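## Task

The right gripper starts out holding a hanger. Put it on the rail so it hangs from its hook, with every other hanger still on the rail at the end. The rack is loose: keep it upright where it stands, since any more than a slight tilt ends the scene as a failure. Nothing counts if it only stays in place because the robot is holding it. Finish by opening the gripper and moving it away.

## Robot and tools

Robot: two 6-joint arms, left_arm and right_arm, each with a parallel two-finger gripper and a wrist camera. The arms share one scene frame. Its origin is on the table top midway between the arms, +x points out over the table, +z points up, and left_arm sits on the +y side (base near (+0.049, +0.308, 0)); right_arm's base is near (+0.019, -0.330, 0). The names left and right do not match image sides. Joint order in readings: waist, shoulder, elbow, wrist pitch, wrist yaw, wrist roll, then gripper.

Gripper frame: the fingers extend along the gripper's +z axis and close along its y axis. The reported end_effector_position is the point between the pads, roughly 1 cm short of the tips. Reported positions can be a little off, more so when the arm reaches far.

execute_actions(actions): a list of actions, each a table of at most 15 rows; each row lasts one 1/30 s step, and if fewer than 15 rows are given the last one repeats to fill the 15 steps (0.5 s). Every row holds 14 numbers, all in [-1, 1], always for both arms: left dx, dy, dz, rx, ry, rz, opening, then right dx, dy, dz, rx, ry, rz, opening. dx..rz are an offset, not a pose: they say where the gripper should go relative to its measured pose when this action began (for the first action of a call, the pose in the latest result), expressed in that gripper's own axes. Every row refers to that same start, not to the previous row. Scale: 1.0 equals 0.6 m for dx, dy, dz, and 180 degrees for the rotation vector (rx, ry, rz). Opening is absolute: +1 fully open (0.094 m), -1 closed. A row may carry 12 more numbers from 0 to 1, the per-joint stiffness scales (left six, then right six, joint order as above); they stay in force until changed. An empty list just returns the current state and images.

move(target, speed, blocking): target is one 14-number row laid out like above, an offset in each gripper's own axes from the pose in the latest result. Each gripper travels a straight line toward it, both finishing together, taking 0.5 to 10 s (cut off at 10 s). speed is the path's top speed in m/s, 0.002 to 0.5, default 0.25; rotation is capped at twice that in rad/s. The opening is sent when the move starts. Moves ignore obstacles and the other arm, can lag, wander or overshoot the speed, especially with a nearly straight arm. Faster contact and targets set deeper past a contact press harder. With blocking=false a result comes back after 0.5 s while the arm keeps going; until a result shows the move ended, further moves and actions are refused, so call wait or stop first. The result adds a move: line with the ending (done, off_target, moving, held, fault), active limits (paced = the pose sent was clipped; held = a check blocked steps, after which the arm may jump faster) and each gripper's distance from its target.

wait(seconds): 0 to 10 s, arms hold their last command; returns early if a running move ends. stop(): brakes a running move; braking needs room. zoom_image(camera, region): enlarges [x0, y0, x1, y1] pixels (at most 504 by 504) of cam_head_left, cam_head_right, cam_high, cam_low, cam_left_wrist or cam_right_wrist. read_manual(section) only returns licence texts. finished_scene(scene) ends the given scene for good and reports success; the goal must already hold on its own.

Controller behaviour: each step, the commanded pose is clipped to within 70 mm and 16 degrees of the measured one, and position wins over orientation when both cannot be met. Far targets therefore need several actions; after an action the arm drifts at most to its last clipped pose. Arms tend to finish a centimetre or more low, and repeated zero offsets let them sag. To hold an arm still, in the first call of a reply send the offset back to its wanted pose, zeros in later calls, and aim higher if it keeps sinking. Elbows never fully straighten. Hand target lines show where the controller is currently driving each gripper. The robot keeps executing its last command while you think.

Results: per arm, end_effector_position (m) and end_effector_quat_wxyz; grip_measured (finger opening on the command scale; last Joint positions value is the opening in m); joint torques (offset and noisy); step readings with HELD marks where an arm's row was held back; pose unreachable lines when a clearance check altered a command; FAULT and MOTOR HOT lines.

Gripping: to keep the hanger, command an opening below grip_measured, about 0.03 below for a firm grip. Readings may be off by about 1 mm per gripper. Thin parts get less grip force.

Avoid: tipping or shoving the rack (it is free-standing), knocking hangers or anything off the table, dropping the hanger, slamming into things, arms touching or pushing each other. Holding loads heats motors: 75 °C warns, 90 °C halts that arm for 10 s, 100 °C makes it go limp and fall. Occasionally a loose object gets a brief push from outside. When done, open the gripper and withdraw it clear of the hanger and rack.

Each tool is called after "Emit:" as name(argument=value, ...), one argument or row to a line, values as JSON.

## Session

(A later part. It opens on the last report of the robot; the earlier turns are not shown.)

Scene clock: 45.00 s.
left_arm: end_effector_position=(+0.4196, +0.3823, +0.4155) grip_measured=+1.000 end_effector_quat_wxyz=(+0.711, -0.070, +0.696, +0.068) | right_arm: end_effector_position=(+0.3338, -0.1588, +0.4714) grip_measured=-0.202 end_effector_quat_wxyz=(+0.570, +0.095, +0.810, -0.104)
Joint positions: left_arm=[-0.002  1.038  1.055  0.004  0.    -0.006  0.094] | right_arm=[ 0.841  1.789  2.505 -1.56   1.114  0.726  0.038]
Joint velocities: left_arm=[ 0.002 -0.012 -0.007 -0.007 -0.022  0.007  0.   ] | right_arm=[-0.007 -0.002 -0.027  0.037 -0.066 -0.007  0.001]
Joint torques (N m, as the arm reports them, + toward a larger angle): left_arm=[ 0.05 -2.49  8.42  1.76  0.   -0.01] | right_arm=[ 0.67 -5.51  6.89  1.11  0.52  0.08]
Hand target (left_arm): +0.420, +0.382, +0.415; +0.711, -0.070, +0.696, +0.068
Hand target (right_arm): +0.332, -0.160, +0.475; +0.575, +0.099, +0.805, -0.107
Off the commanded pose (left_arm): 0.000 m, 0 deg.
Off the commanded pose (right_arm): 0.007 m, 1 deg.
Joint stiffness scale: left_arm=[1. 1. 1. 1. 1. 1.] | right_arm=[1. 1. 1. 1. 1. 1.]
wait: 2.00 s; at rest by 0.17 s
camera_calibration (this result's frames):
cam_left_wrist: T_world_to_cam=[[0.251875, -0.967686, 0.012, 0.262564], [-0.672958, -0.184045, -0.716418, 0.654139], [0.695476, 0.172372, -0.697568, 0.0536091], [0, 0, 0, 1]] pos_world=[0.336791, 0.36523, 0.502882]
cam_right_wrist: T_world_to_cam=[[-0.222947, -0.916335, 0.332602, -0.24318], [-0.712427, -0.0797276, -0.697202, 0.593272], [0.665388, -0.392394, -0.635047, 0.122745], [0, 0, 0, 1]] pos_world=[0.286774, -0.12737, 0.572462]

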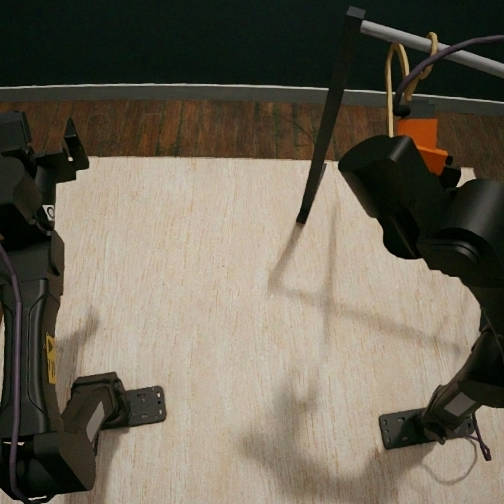

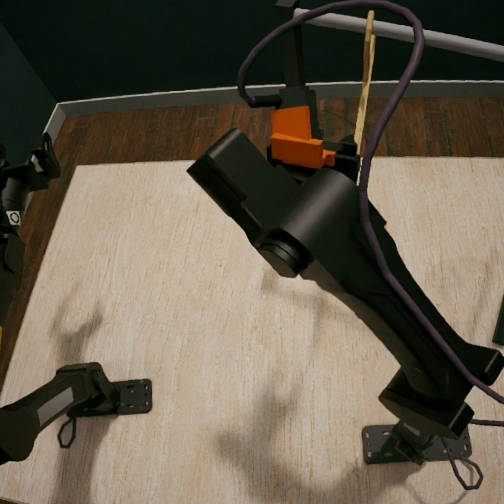

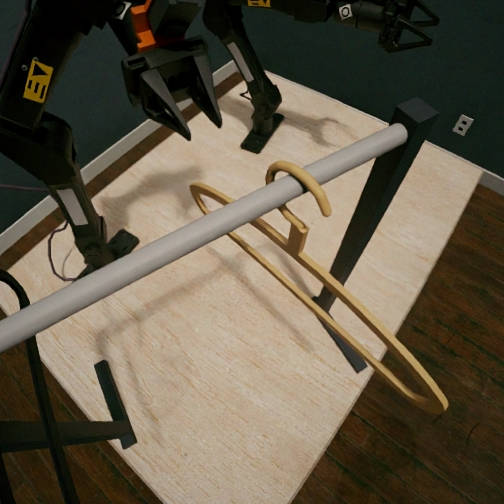

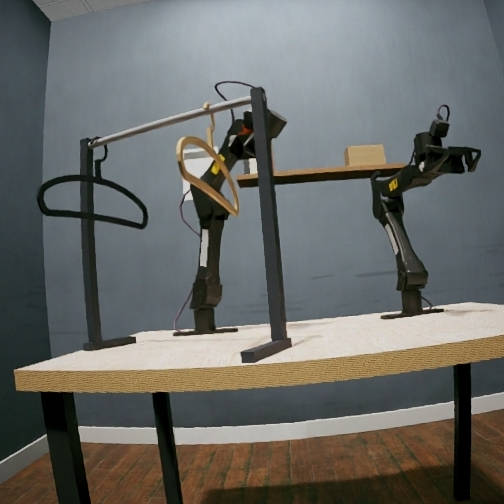

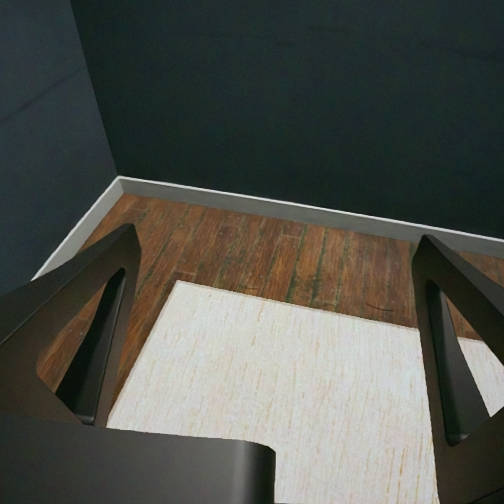

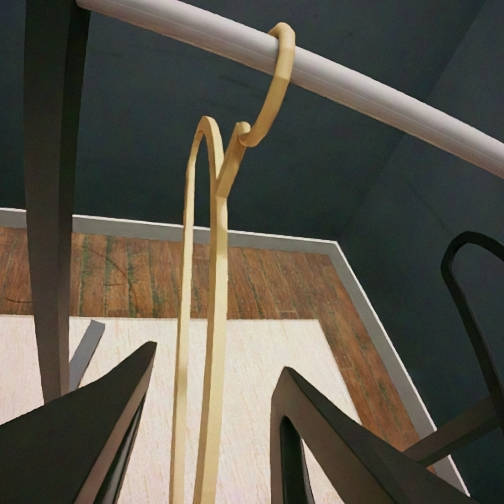

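Emit:
move(
  target=[0,0,0,0,0,0,1,0,0,-0.13,0,0,0,1],
  speed=0.1,
)

Emit:
finished_scene(
  scene=2,
)

Scene clock: 49.23 s.
left_arm: end_effector_position=(+0.4196, +0.3823, +0.4155) grip_measured=+1.000 end_effector_quat_wxyz=(+0.711, -0.070, +0.696, +0.068) | right_arm: end_effector_position=(+0.2669, -0.1270, +0.4908) grip_measured=+1.000 end_effector_quat_wxyz=(+0.621, +0.039, +0.781, -0.051)
Joint positions: left_arm=[-0.002  1.038  1.055  0.004  0.    -0.006  0.094] | right_arm=[ 1.127  1.659  2.352 -1.563  1.274  0.816  0.094]
Joint velocities: left_arm=[ 0.007 -0.007 -0.007 -0.051  0.007  0.081  0.   ] | right_arm=[-0.017  0.007 -0.007  0.007  0.037 -0.066  0.   ]
Joint torques (N m, as the arm reports them, + toward a larger angle): left_arm=[ 0.03 -2.48  8.43  1.76 -0.01  0.  ] | right_arm=[ 0.79 -6.97  4.12  1.06  0.53  0.09]
Hand target (left_arm): +0.420, +0.382, +0.415; +0.711, -0.070, +0.696, +0.068
Hand target (right_arm): +0.263, -0.136, +0.497; +0.629, +0.046, +0.774, -0.052
Off the commanded pose (left_arm): 0.000 m, 0 deg.
Off the commanded pose (right_arm): 0.013 m, 11 deg.
Joint stiffness scale: left_arm=[1. 1. 1. 1. 1. 1.] | right_arm=[1. 1. 1. 1. 1. 1.]
joint sent to its limit (right arm) — the command would take joint 4 (wrist pitch) past its lower limit, so that joint was sent only as far as its limit.
move: off_target (right_arm)
camera_calibration (this result's frames):
cam_left_wrist: T_world_to_cam=[[0.251875, -0.967686, 0.012, 0.262564], [-0.672958, -0.184045, -0.716418, 0.654139], [0.695476, 0.172372, -0.697568, 0.0536091], [0, 0, 0, 1]] pos_world=[0.336791, 0.36523, 0.502882]
cam_right_wrist: T_world_to_cam=[[-0.114973, -0.944642, 0.307299, -0.255357], [-0.607745, -0.177809, -0.77397, 0.558979], [0.785766, -0.275745, -0.553658, 0.134848], [0, 0, 0, 1]] pos_world=[0.204398, -0.104645, 0.585763]

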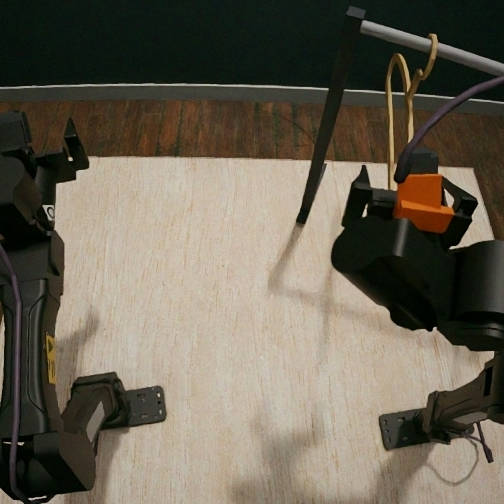

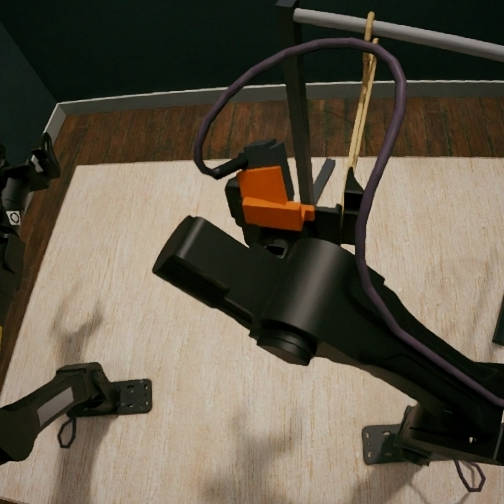

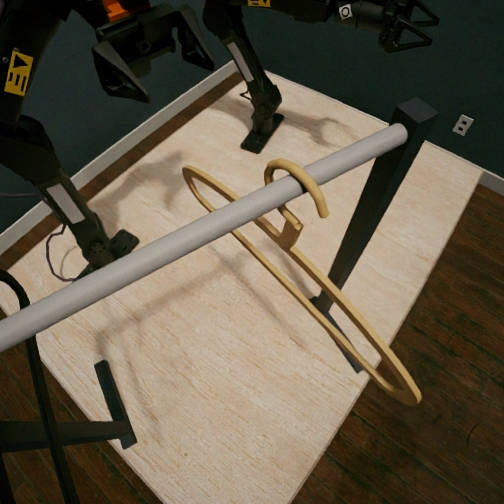

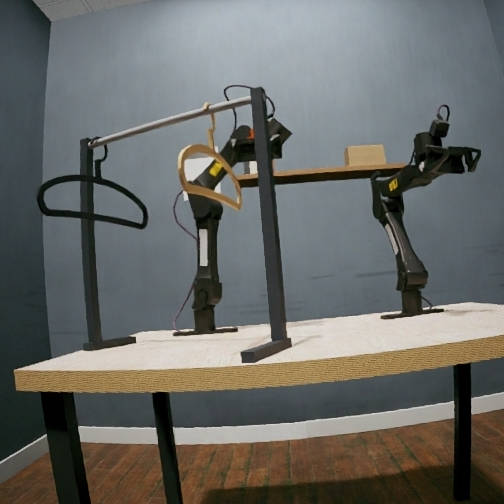

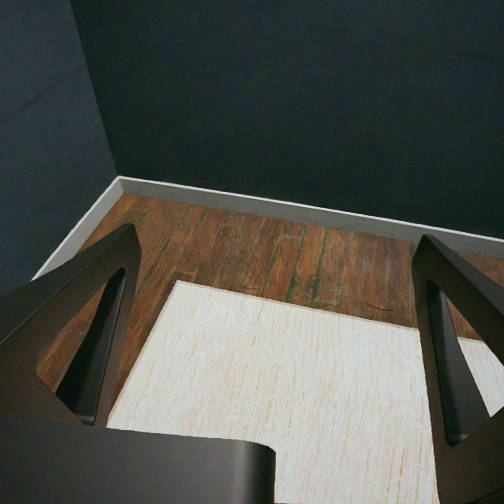

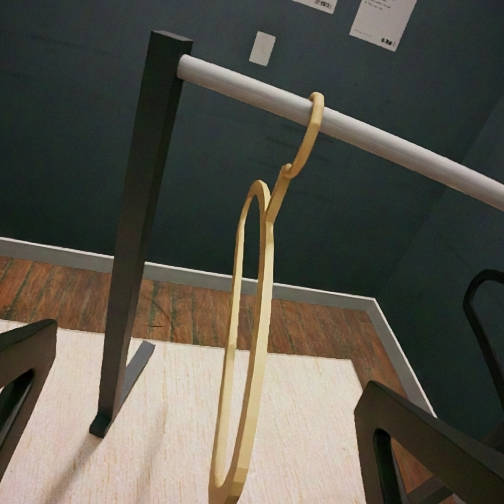

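The scene is finished: the task was done.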